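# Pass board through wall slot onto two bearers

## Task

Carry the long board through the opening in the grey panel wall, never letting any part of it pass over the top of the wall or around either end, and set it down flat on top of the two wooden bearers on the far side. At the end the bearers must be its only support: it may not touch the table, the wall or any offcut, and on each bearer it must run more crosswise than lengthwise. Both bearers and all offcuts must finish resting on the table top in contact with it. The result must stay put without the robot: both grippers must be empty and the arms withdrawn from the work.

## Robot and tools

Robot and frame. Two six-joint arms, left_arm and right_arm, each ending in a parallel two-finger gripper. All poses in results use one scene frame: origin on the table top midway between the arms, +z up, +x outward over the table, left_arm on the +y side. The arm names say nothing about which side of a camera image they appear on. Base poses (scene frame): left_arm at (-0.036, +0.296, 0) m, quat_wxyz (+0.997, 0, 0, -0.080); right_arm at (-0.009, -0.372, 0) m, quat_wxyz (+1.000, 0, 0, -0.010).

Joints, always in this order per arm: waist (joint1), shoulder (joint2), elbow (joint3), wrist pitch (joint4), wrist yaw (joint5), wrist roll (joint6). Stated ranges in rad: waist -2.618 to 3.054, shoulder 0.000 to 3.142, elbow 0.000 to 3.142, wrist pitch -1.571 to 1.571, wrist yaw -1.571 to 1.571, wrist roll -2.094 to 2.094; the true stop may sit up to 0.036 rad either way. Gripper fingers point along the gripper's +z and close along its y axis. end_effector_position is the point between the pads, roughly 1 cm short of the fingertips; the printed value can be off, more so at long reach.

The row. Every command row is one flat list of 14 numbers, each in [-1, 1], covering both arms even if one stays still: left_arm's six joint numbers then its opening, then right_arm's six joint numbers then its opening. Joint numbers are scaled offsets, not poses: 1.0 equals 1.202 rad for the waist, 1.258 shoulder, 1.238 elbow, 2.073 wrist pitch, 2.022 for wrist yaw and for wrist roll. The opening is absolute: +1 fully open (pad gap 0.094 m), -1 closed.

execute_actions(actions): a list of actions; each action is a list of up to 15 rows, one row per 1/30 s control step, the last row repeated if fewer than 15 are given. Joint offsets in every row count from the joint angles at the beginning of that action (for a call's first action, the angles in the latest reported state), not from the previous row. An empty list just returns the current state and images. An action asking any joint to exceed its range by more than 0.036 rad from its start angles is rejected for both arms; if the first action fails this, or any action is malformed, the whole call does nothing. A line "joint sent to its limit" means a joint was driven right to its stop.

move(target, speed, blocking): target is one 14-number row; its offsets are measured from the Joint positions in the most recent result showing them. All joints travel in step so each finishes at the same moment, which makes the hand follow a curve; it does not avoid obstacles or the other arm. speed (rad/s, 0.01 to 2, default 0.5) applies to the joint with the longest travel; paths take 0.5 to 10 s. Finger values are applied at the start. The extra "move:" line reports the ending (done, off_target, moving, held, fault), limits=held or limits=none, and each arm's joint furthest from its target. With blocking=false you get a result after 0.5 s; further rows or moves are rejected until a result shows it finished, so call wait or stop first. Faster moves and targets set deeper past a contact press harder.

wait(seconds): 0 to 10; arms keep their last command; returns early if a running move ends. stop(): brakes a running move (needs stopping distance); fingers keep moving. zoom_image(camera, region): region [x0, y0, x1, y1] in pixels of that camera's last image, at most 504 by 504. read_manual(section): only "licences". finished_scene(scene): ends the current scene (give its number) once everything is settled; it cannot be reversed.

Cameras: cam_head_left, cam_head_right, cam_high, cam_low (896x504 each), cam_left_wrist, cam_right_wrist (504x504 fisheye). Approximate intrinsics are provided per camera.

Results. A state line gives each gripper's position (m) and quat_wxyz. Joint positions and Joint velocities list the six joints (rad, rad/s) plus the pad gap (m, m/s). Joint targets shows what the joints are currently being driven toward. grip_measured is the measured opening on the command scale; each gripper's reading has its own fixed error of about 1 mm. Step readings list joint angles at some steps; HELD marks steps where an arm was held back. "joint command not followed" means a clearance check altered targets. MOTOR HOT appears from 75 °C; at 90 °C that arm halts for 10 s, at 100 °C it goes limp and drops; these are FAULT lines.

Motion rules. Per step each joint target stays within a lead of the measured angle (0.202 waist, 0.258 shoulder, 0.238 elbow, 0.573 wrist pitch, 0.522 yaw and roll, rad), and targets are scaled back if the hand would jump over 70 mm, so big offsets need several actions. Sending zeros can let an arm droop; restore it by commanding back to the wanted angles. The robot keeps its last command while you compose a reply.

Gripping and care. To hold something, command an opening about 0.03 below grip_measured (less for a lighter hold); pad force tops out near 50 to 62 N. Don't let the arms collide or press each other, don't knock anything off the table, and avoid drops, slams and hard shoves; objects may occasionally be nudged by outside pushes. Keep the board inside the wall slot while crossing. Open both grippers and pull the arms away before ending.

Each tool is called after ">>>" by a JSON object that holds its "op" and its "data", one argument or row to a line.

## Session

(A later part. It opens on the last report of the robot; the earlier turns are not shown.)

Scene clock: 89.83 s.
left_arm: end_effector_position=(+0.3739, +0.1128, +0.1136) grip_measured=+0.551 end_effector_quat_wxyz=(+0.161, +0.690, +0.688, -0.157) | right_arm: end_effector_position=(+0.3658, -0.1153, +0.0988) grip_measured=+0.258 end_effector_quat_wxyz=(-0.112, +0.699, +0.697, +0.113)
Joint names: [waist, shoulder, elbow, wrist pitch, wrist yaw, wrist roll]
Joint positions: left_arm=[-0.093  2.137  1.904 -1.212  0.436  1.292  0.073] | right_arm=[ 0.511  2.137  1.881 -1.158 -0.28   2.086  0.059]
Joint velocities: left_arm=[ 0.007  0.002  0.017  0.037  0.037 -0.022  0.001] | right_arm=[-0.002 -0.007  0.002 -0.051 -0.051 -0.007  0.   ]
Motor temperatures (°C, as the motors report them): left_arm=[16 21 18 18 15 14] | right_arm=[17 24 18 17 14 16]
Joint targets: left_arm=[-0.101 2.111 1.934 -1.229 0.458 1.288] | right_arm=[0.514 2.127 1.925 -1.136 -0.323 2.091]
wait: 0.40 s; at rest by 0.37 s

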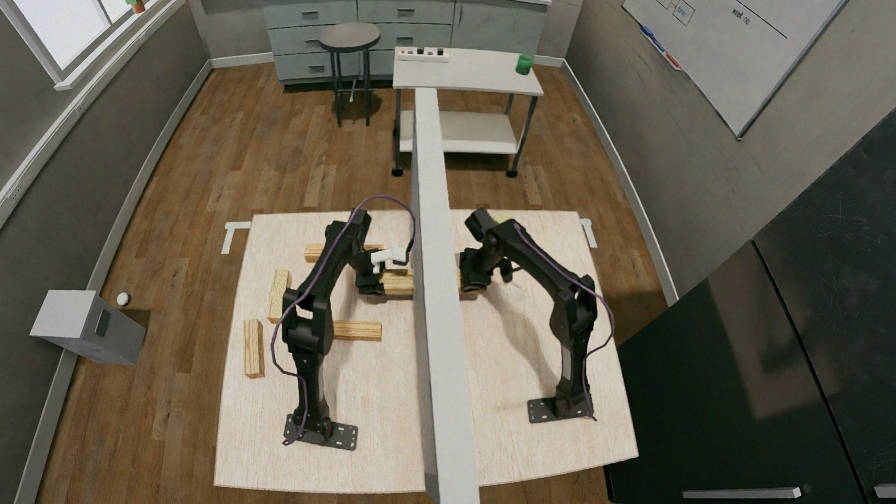

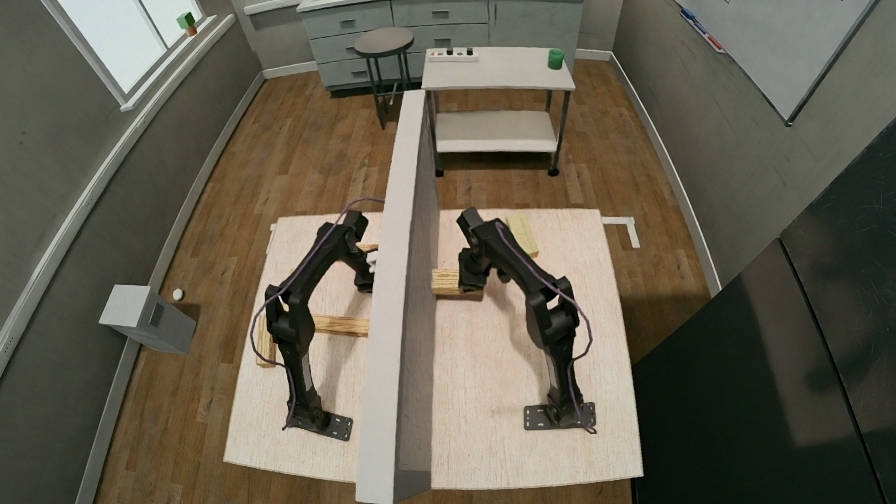

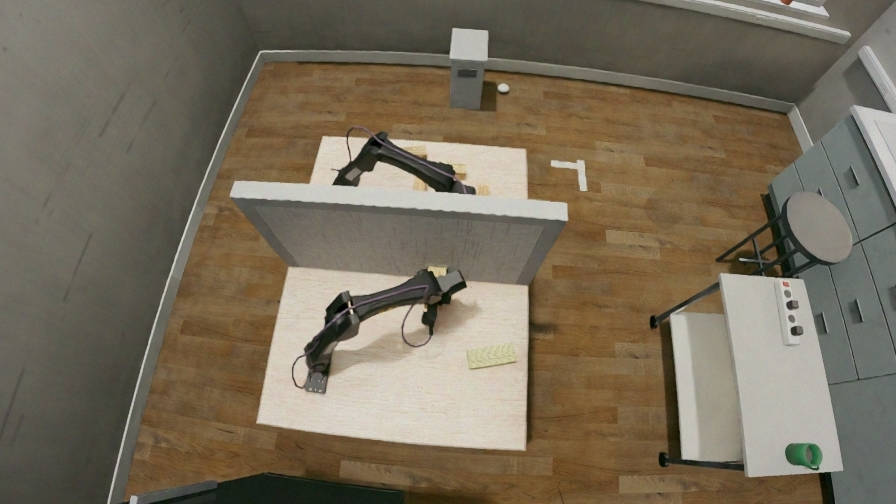

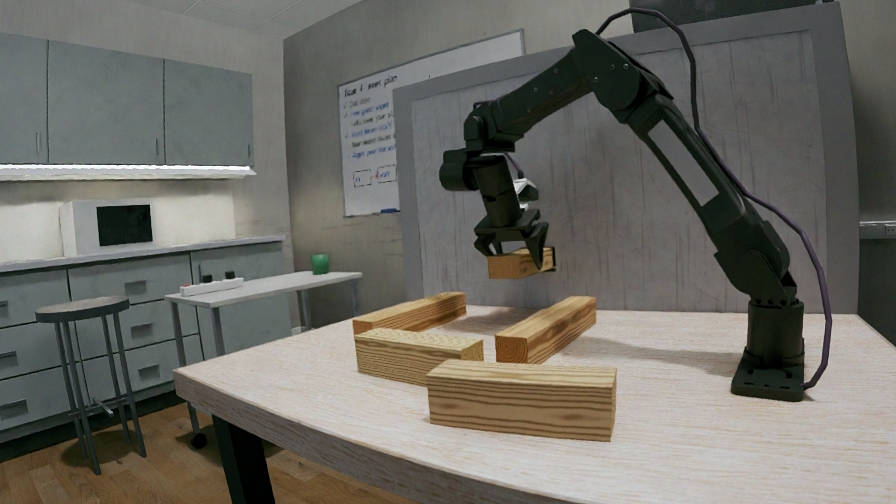

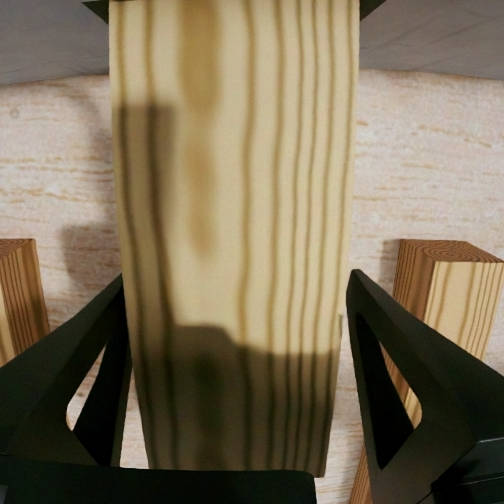

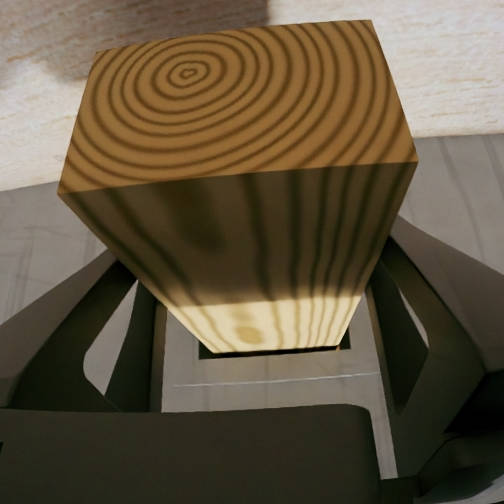

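>>> {"op": "execute_actions", "data": {
  "actions": [
    [
[-0.0067,-0.0201,0.0242,-0.0060,0.0104,-0.0020,0.50, 0.0027,-0.0076,0.0358,0.0106,-0.0210,0.0027,0.22],
[-0.0067,-0.0201,0.0242,-0.0040,0.0104,-0.0020,0.45, 0.0027,-0.0076,0.0358,0.0106,-0.0210,0.0027,0.22],
[-0.0067,-0.0201,0.0242,-0.0020,0.0104,-0.0020,0.41, 0.0027,-0.0076,0.0358,0.0106,-0.0210,0.0027,0.22],
[-0.0067,-0.0201,0.0242,0.0,0.0104,-0.0020,0.38, 0.0027,-0.0076,0.0358,0.0106,-0.0210,0.0027,0.22],
[-0.0067,-0.0201,0.0242,0.0020,0.0104,-0.0020,0.35, 0.0027,-0.0076,0.0358,0.0106,-0.0210,0.0027,0.22],
[-0.0067,-0.0201,0.0242,0.0030,0.0104,-0.0020,0.33, 0.0027,-0.0076,0.0358,0.0106,-0.0210,0.0027,0.22],
[-0.0067,-0.0201,0.0242,0.0030,0.0104,-0.0020,0.31, 0.0027,-0.0076,0.0358,0.0106,-0.0210,0.0027,0.22],
[-0.0067,-0.0201,0.0242,0.0030,0.0104,-0.0020,0.29, 0.0027,-0.0076,0.0358,0.0106,-0.0210,0.0027,0.22],
[-0.0067,-0.0201,0.0242,0.0030,0.0104,-0.0020,0.275, 0.0027,-0.0076,0.0358,0.0106,-0.0210,0.0027,0.22],
[-0.0067,-0.0201,0.0242,0.0030,0.0104,-0.0020,0.26, 0.0027,-0.0076,0.0358,0.0106,-0.0210,0.0027,0.22],
[-0.0067,-0.0201,0.0242,0.0030,0.0104,-0.0020,0.245, 0.0027,-0.0076,0.0358,0.0106,-0.0210,0.0027,0.22],
[-0.0067,-0.0201,0.0242,0.0030,0.0104,-0.0020,0.23, 0.0027,-0.0076,0.0358,0.0106,-0.0210,0.0027,0.22],
[-0.0067,-0.0201,0.0242,0.0030,0.0104,-0.0020,0.22, 0.0027,-0.0076,0.0358,0.0106,-0.0210,0.0027,0.22]
]
  ]
}}

>>> {"op": "wait", "data": {
  "seconds": 0.3
}}

>>> {"op": "zoom_image", "data": {
  "camera": "cam_low",
  "region": [440, 190, 620, 310]
}}

>>> {"op": "zoom_image", "data": {
  "camera": "cam_right_wrist",
  "region": [160, 300, 400, 420]
}}

Scene clock: 91.20 s.
left_arm: end_effector_position=(+0.3756, +0.1123, +0.1138) grip_measured=+0.251 end_effector_quat_wxyz=(+0.164, +0.690, +0.688, -0.155) | right_arm: end_effector_position=(+0.3656, -0.1154, +0.0988) grip_measured=+0.258 end_effector_quat_wxyz=(-0.112, +0.699, +0.697, +0.113)
Joint names: [waist, shoulder, elbow, wrist pitch, wrist yaw, wrist roll]
Joint positions: left_arm=[-0.093  2.137  1.904 -1.204  0.436  1.291  0.059] | right_arm=[ 0.511  2.137  1.881 -1.159 -0.28   2.086  0.059]
Joint velocities: left_arm=[ 0.007 -0.017  0.007 -0.007  0.007 -0.007  0.001] | right_arm=[-0.017  0.012  0.012  0.022 -0.051  0.037  0.   ]
Motor temperatures (°C, as the motors report them): left_arm=[16 21 18 18 15 14] | right_arm=[17 24 18 17 14 16]
Joint targets: left_arm=[-0.101 2.111 1.934 -1.205 0.457 1.288] | right_arm=[0.514 2.127 1.925 -1.136 -0.323 2.092]
Step readings (joint positions):
0: left_arm=[-0.093 2.137 1.904 -1.212 0.436 1.292] | right_arm=[0.511 2.137 1.881 -1.158 -0.280 2.086]
1: left_arm=[-0.093 2.137 1.904 -1.212 0.436 1.292] | right_arm=[0.511 2.137 1.881 -1.158 -0.280 2.086]
2: left_arm=[-0.093 2.137 1.904 -1.212 0.436 1.292] | right_arm=[0.511 2.137 1.881 -1.158 -0.280 2.086]
4: left_arm=[-0.093 2.137 1.904 -1.212 0.436 1.292] | right_arm=[0.511 2.137 1.881 -1.158 -0.280 2.086]
8: left_arm=[-0.093 2.137 1.904 -1.207 0.436 1.292] | right_arm=[0.511 2.137 1.881 -1.159 -0.280 2.086]
15: Joint positions above

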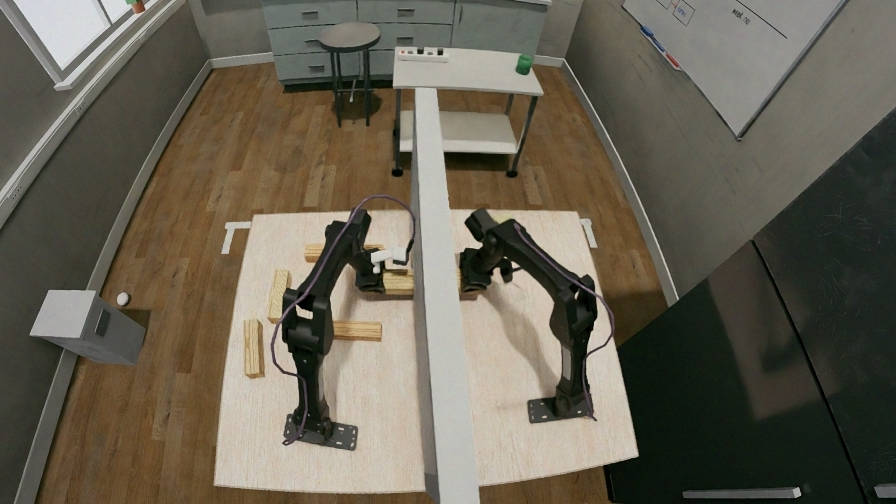

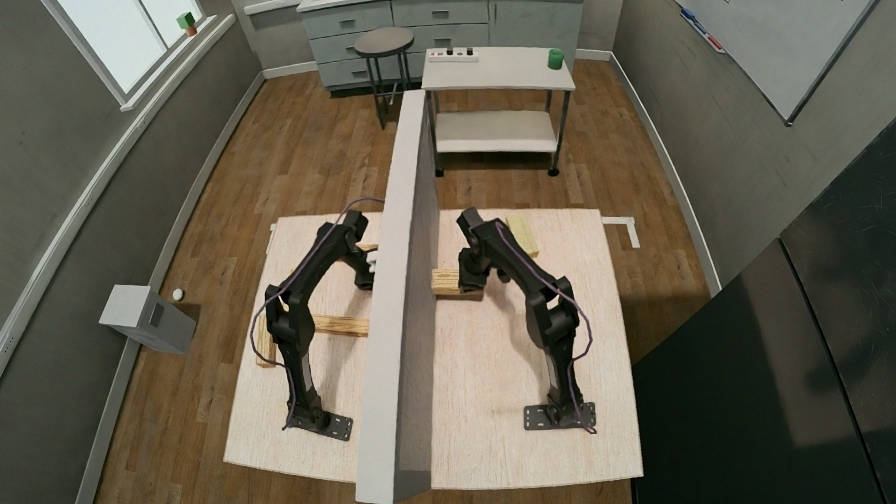

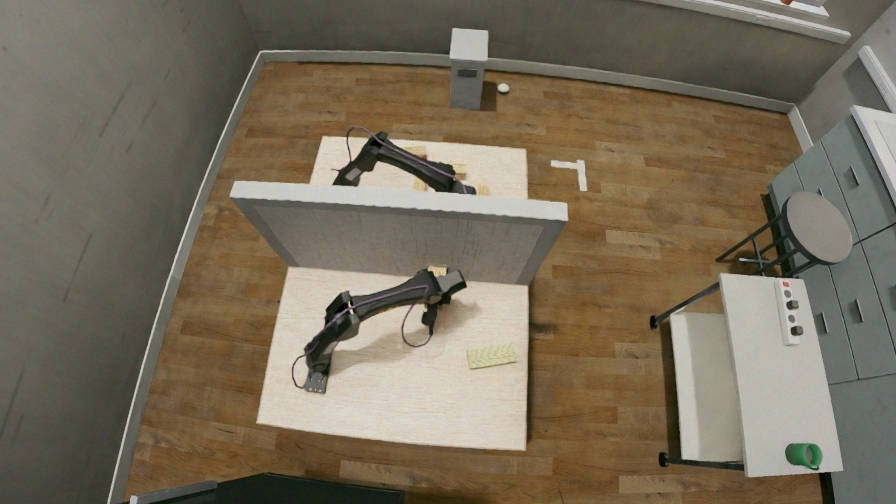

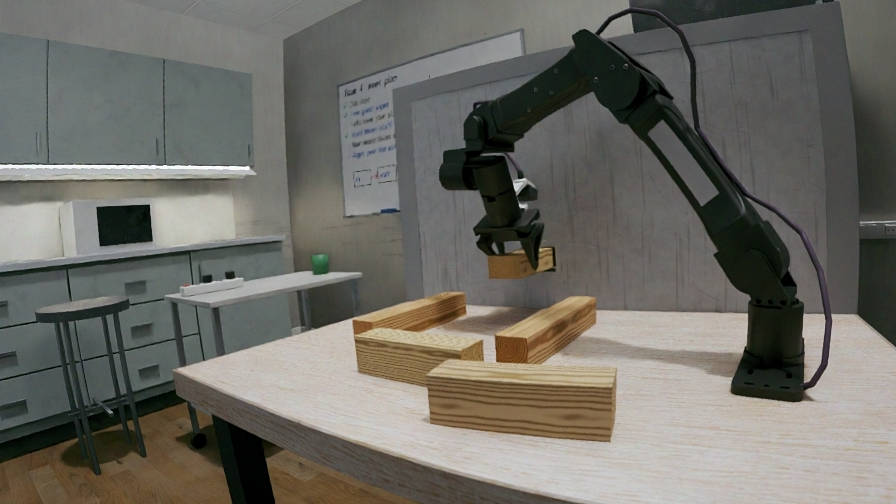

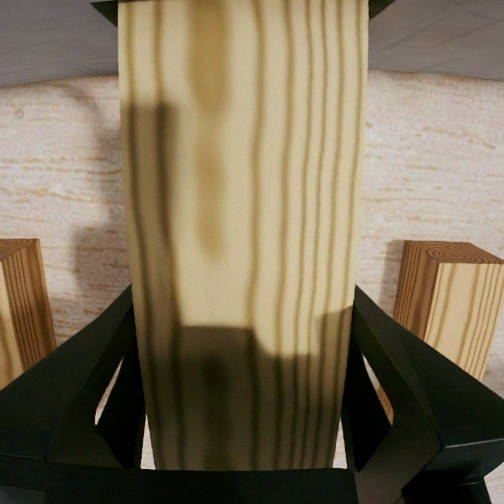

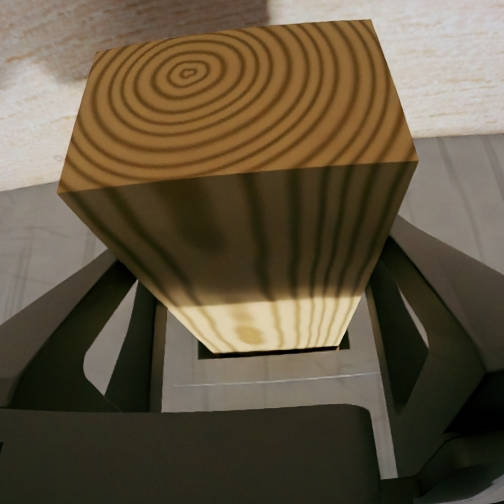

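Scene clock: 91.50 s.
left_arm: end_effector_position=(+0.3756, +0.1123, +0.1138) grip_measured=+0.251 end_effector_quat_wxyz=(+0.164, +0.690, +0.688, -0.155) | right_arm: end_effector_position=(+0.3656, -0.1154, +0.0988) grip_measured=+0.258 end_effector_quat_wxyz=(-0.112, +0.699, +0.697, +0.113)
Joint names: [waist, shoulder, elbow, wrist pitch, wrist yaw, wrist roll]
Joint positions: left_arm=[-0.093  2.137  1.904 -1.204  0.436  1.291  0.059] | right_arm=[ 0.511  2.137  1.881 -1.159 -0.28   2.086  0.059]
Joint velocities: left_arm=[-0.002 -0.012  0.007 -0.022 -0.066  0.007 -0.   ] | right_arm=[ 0.012  0.002 -0.017  0.007 -0.022 -0.007 -0.   ]
Motor temperatures (°C, as the motors report them): left_arm=[16 22 18 18 15 14] | right_arm=[17 24 18 17 14 16]
Joint targets: left_arm=[-0.101 2.111 1.934 -1.205 0.457 1.288] | right_arm=[0.514 2.127 1.925 -1.136 -0.323 2.092]
wait: 0.30 s; at rest by 0.17 s

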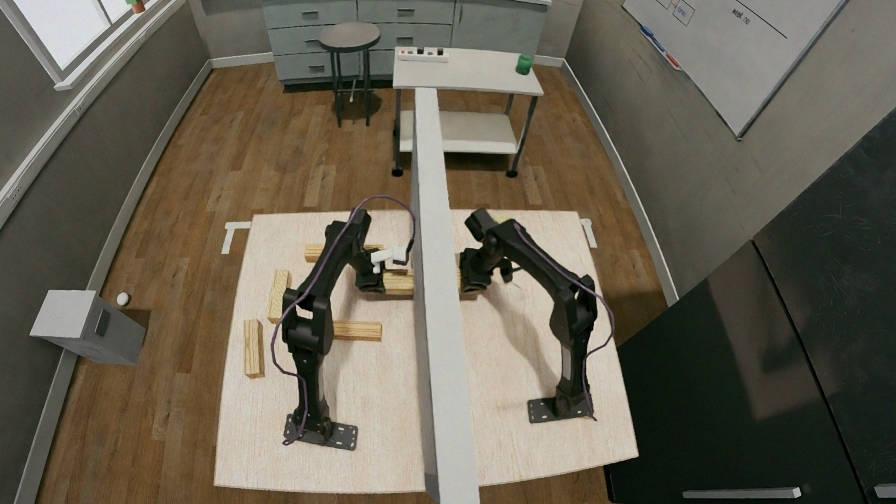

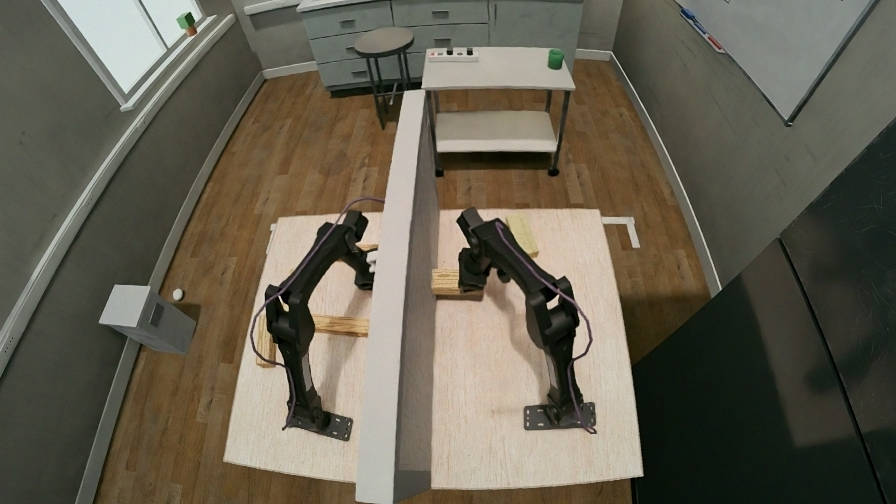

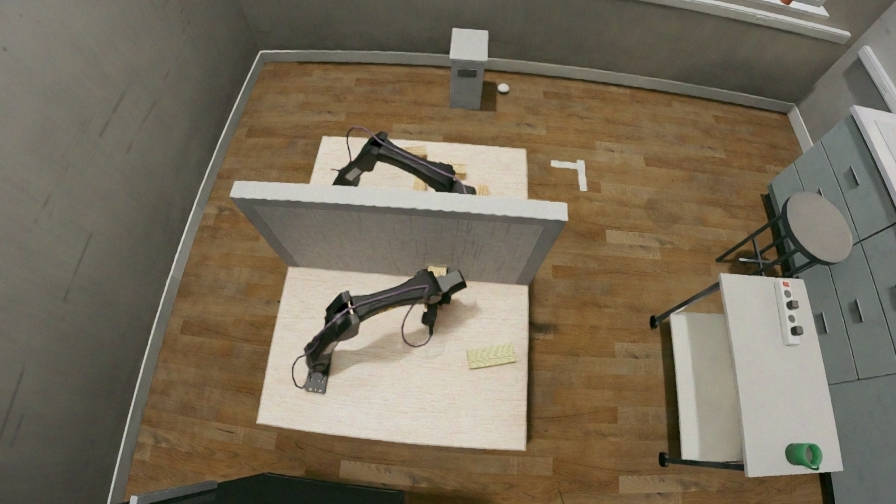

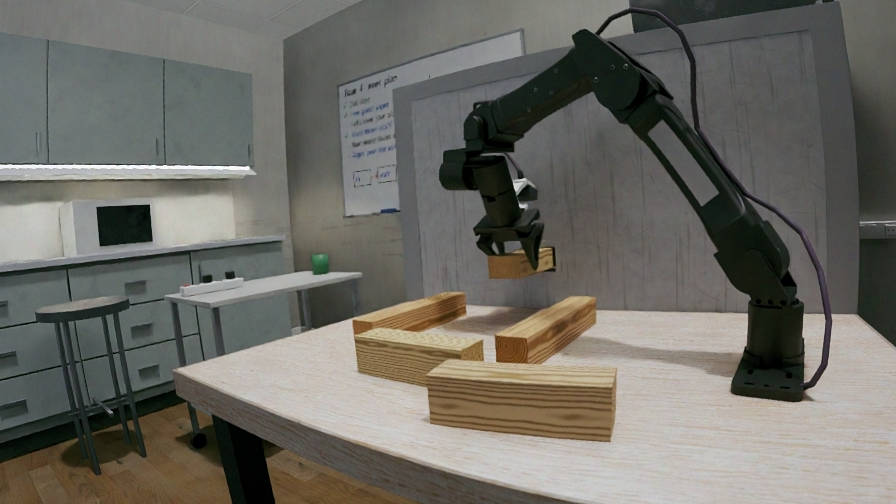

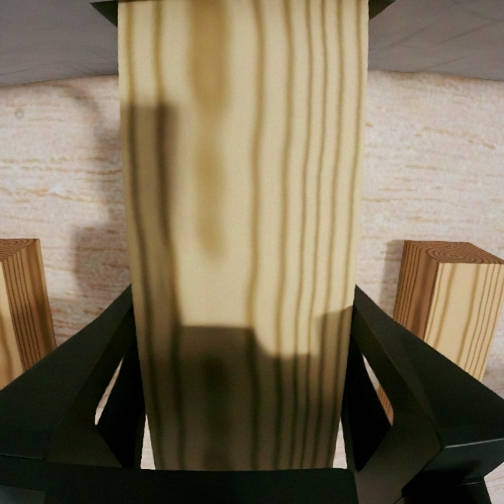

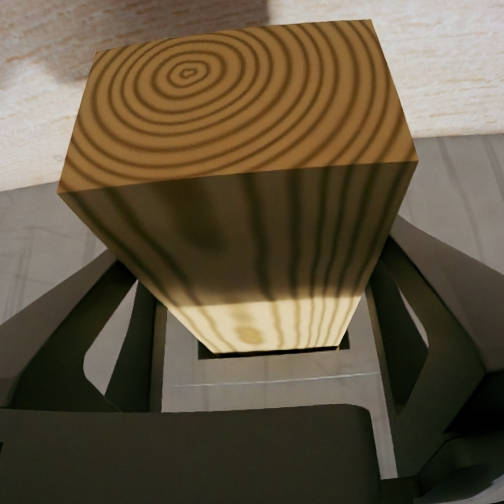

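Region (440, 190, 620, 310) of cam_low's 896x504 image, scaled by 2.800, with more detail than that image has.

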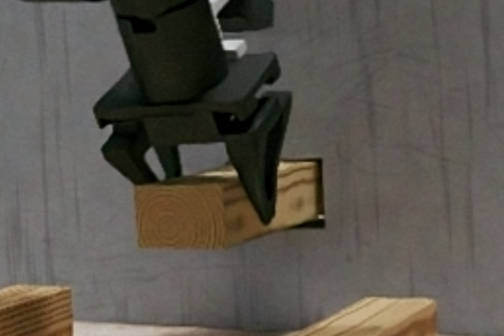

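Region (160, 300, 400, 420) of cam_right_wrist's 504x504 image, scaled by 2.100, with more detail than that image has.

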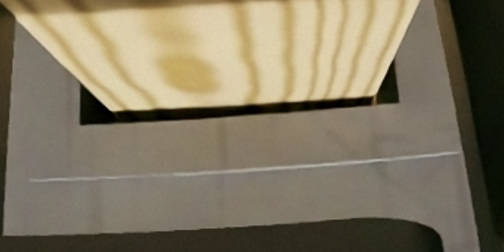

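>>> {"op": "execute_actions", "data": {
  "actions": [
    [
[-0.0067,-0.0201,0.0242,0.0001,0.0129,-0.0015,0.21, 0.0027,-0.0076,0.0342,0.0101,-0.0194,0.0027,0.22],
[-0.0067,-0.0201,0.0242,0.0007,0.0154,-0.0015,0.21, 0.0027,-0.0076,0.0327,0.0092,-0.0178,0.0027,0.22],
[-0.0067,-0.0201,0.0242,0.0012,0.0180,-0.0015,0.21, 0.0027,-0.0076,0.0311,0.0082,-0.0162,0.0027,0.22],
[-0.0067,-0.0201,0.0242,0.0018,0.0205,-0.0015,0.21, 0.0027,-0.0076,0.0296,0.0073,-0.0146,0.0027,0.22],
[-0.0067,-0.0201,0.0242,0.0024,0.0230,-0.0015,0.21, 0.0027,-0.0076,0.0280,0.0063,-0.0130,0.0027,0.22],
[-0.0067,-0.0201,0.0242,0.0030,0.0255,-0.0015,0.21, 0.0027,-0.0076,0.0264,0.0053,-0.0114,0.0027,0.22],
[-0.0067,-0.0201,0.0242,0.0036,0.0280,-0.0015,0.21, 0.0027,-0.0076,0.0249,0.0044,-0.0098,0.0027,0.22],
[-0.0067,-0.0201,0.0242,0.0041,0.0306,-0.0015,0.21, 0.0027,-0.0076,0.0233,0.0034,-0.0082,0.0027,0.22],
[-0.0067,-0.0201,0.0242,0.0047,0.0331,-0.0015,0.21, 0.0027,-0.0076,0.0218,0.0025,-0.0066,0.0027,0.22],
[-0.0067,-0.0201,0.0242,0.0053,0.0356,-0.0015,0.21, 0.0027,-0.0076,0.0202,0.0015,-0.0050,0.0027,0.22]
]
  ]
}}

>>> {"op": "zoom_image", "data": {
  "camera": "cam_low",
  "region": [440, 190, 620, 310]
}}

>>> {"op": "zoom_image", "data": {
  "camera": "cam_right_wrist",
  "region": [160, 300, 400, 420]
}}

Scene clock: 92.63 s.
left_arm: end_effector_position=(+0.3757, +0.1113, +0.1143) grip_measured=+0.251 end_effector_quat_wxyz=(+0.166, +0.690, +0.687, -0.157) | right_arm: end_effector_position=(+0.3652, -0.1165, +0.0984) grip_measured=+0.258 end_effector_quat_wxyz=(-0.110, +0.700, +0.697, +0.110)
Joint names: [waist, shoulder, elbow, wrist pitch, wrist yaw, wrist roll]
Joint positions: left_arm=[-0.093  2.137  1.904 -1.203  0.443  1.291  0.059] | right_arm=[ 0.511  2.137  1.881 -1.163 -0.275  2.086  0.059]
Joint velocities: left_arm=[ 0.002 -0.002  0.002 -0.007  0.051  0.037 -0.001] | right_arm=[-0.012  0.007  0.007 -0.066 -0.022 -0.007 -0.   ]
Motor temperatures (°C, as the motors report them): left_arm=[16 22 18 18 15 14] | right_arm=[17 24 18 17 14 16]
Joint targets: left_arm=[-0.101 2.111 1.934 -1.193 0.508 1.288] | right_arm=[0.514 2.127 1.906 -1.156 -0.290 2.091]
Step readings (joint positions):
0: left_arm=[-0.093 2.137 1.904 -1.204 0.436 1.291] | right_arm=[0.511 2.137 1.881 -1.159 -0.280 2.086]
1: left_arm=[-0.093 2.137 1.904 -1.204 0.436 1.291] | right_arm=[0.511 2.137 1.881 -1.159 -0.280 2.086]
2: left_arm=[-0.093 2.137 1.904 -1.204 0.436 1.291] | right_arm=[0.511 2.137 1.881 -1.159 -0.280 2.086]
4: left_arm=[-0.093 2.137 1.904 -1.204 0.437 1.291] | right_arm=[0.511 2.137 1.881 -1.160 -0.280 2.086]
8: left_arm=[-0.093 2.137 1.904 -1.203 0.441 1.291] | right_arm=[0.511 2.137 1.881 -1.162 -0.277 2.086]
15: Joint positions above

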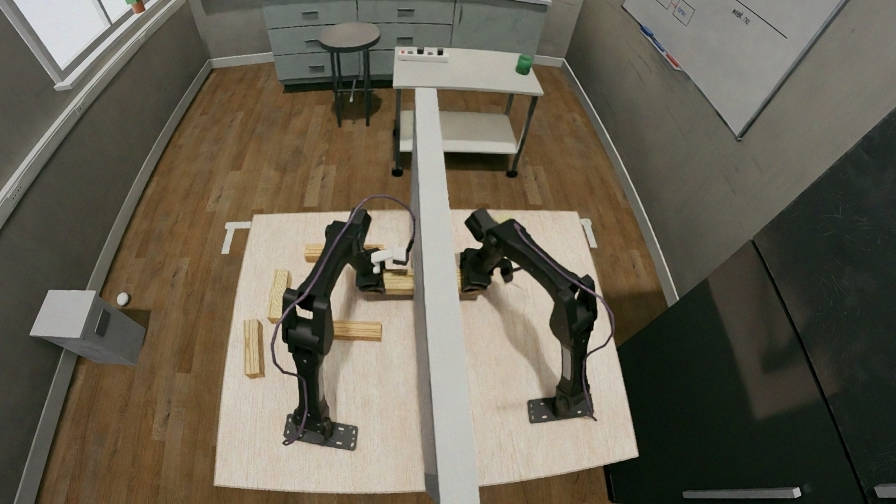

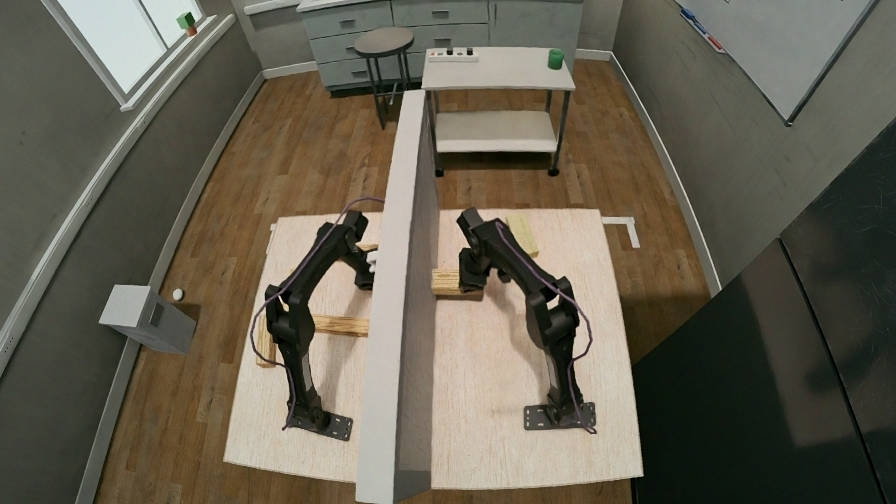

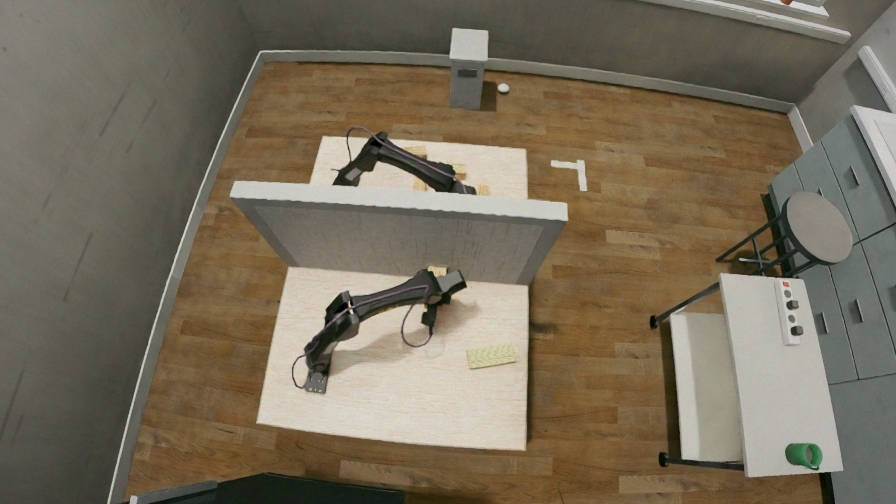

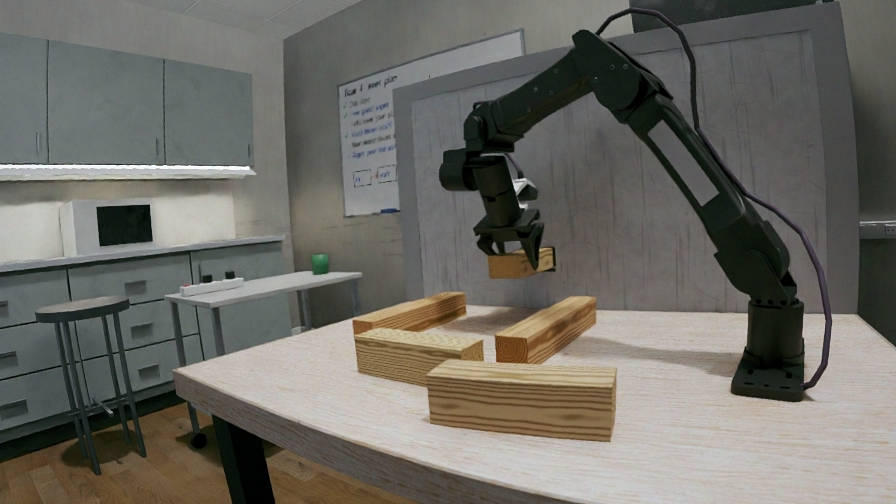

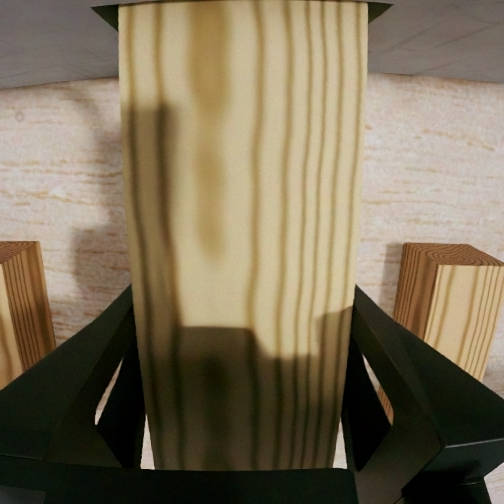

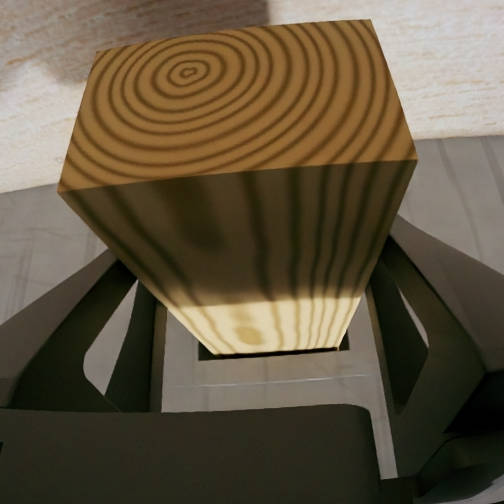

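Region (440, 190, 620, 310) of cam_low's 896x504 image, scaled by 2.800, with more detail than that image has.

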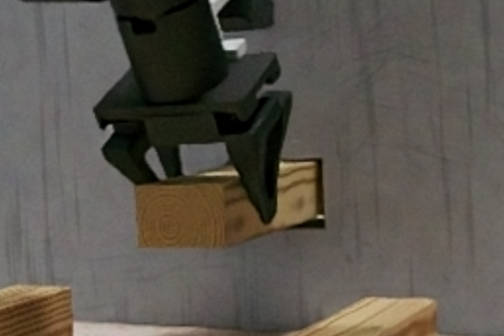

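Region (160, 300, 400, 420) of cam_right_wrist's 504x504 image, scaled by 2.100, with more detail than that image has.

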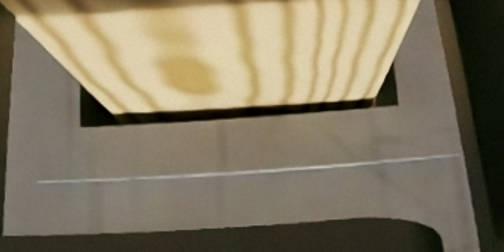

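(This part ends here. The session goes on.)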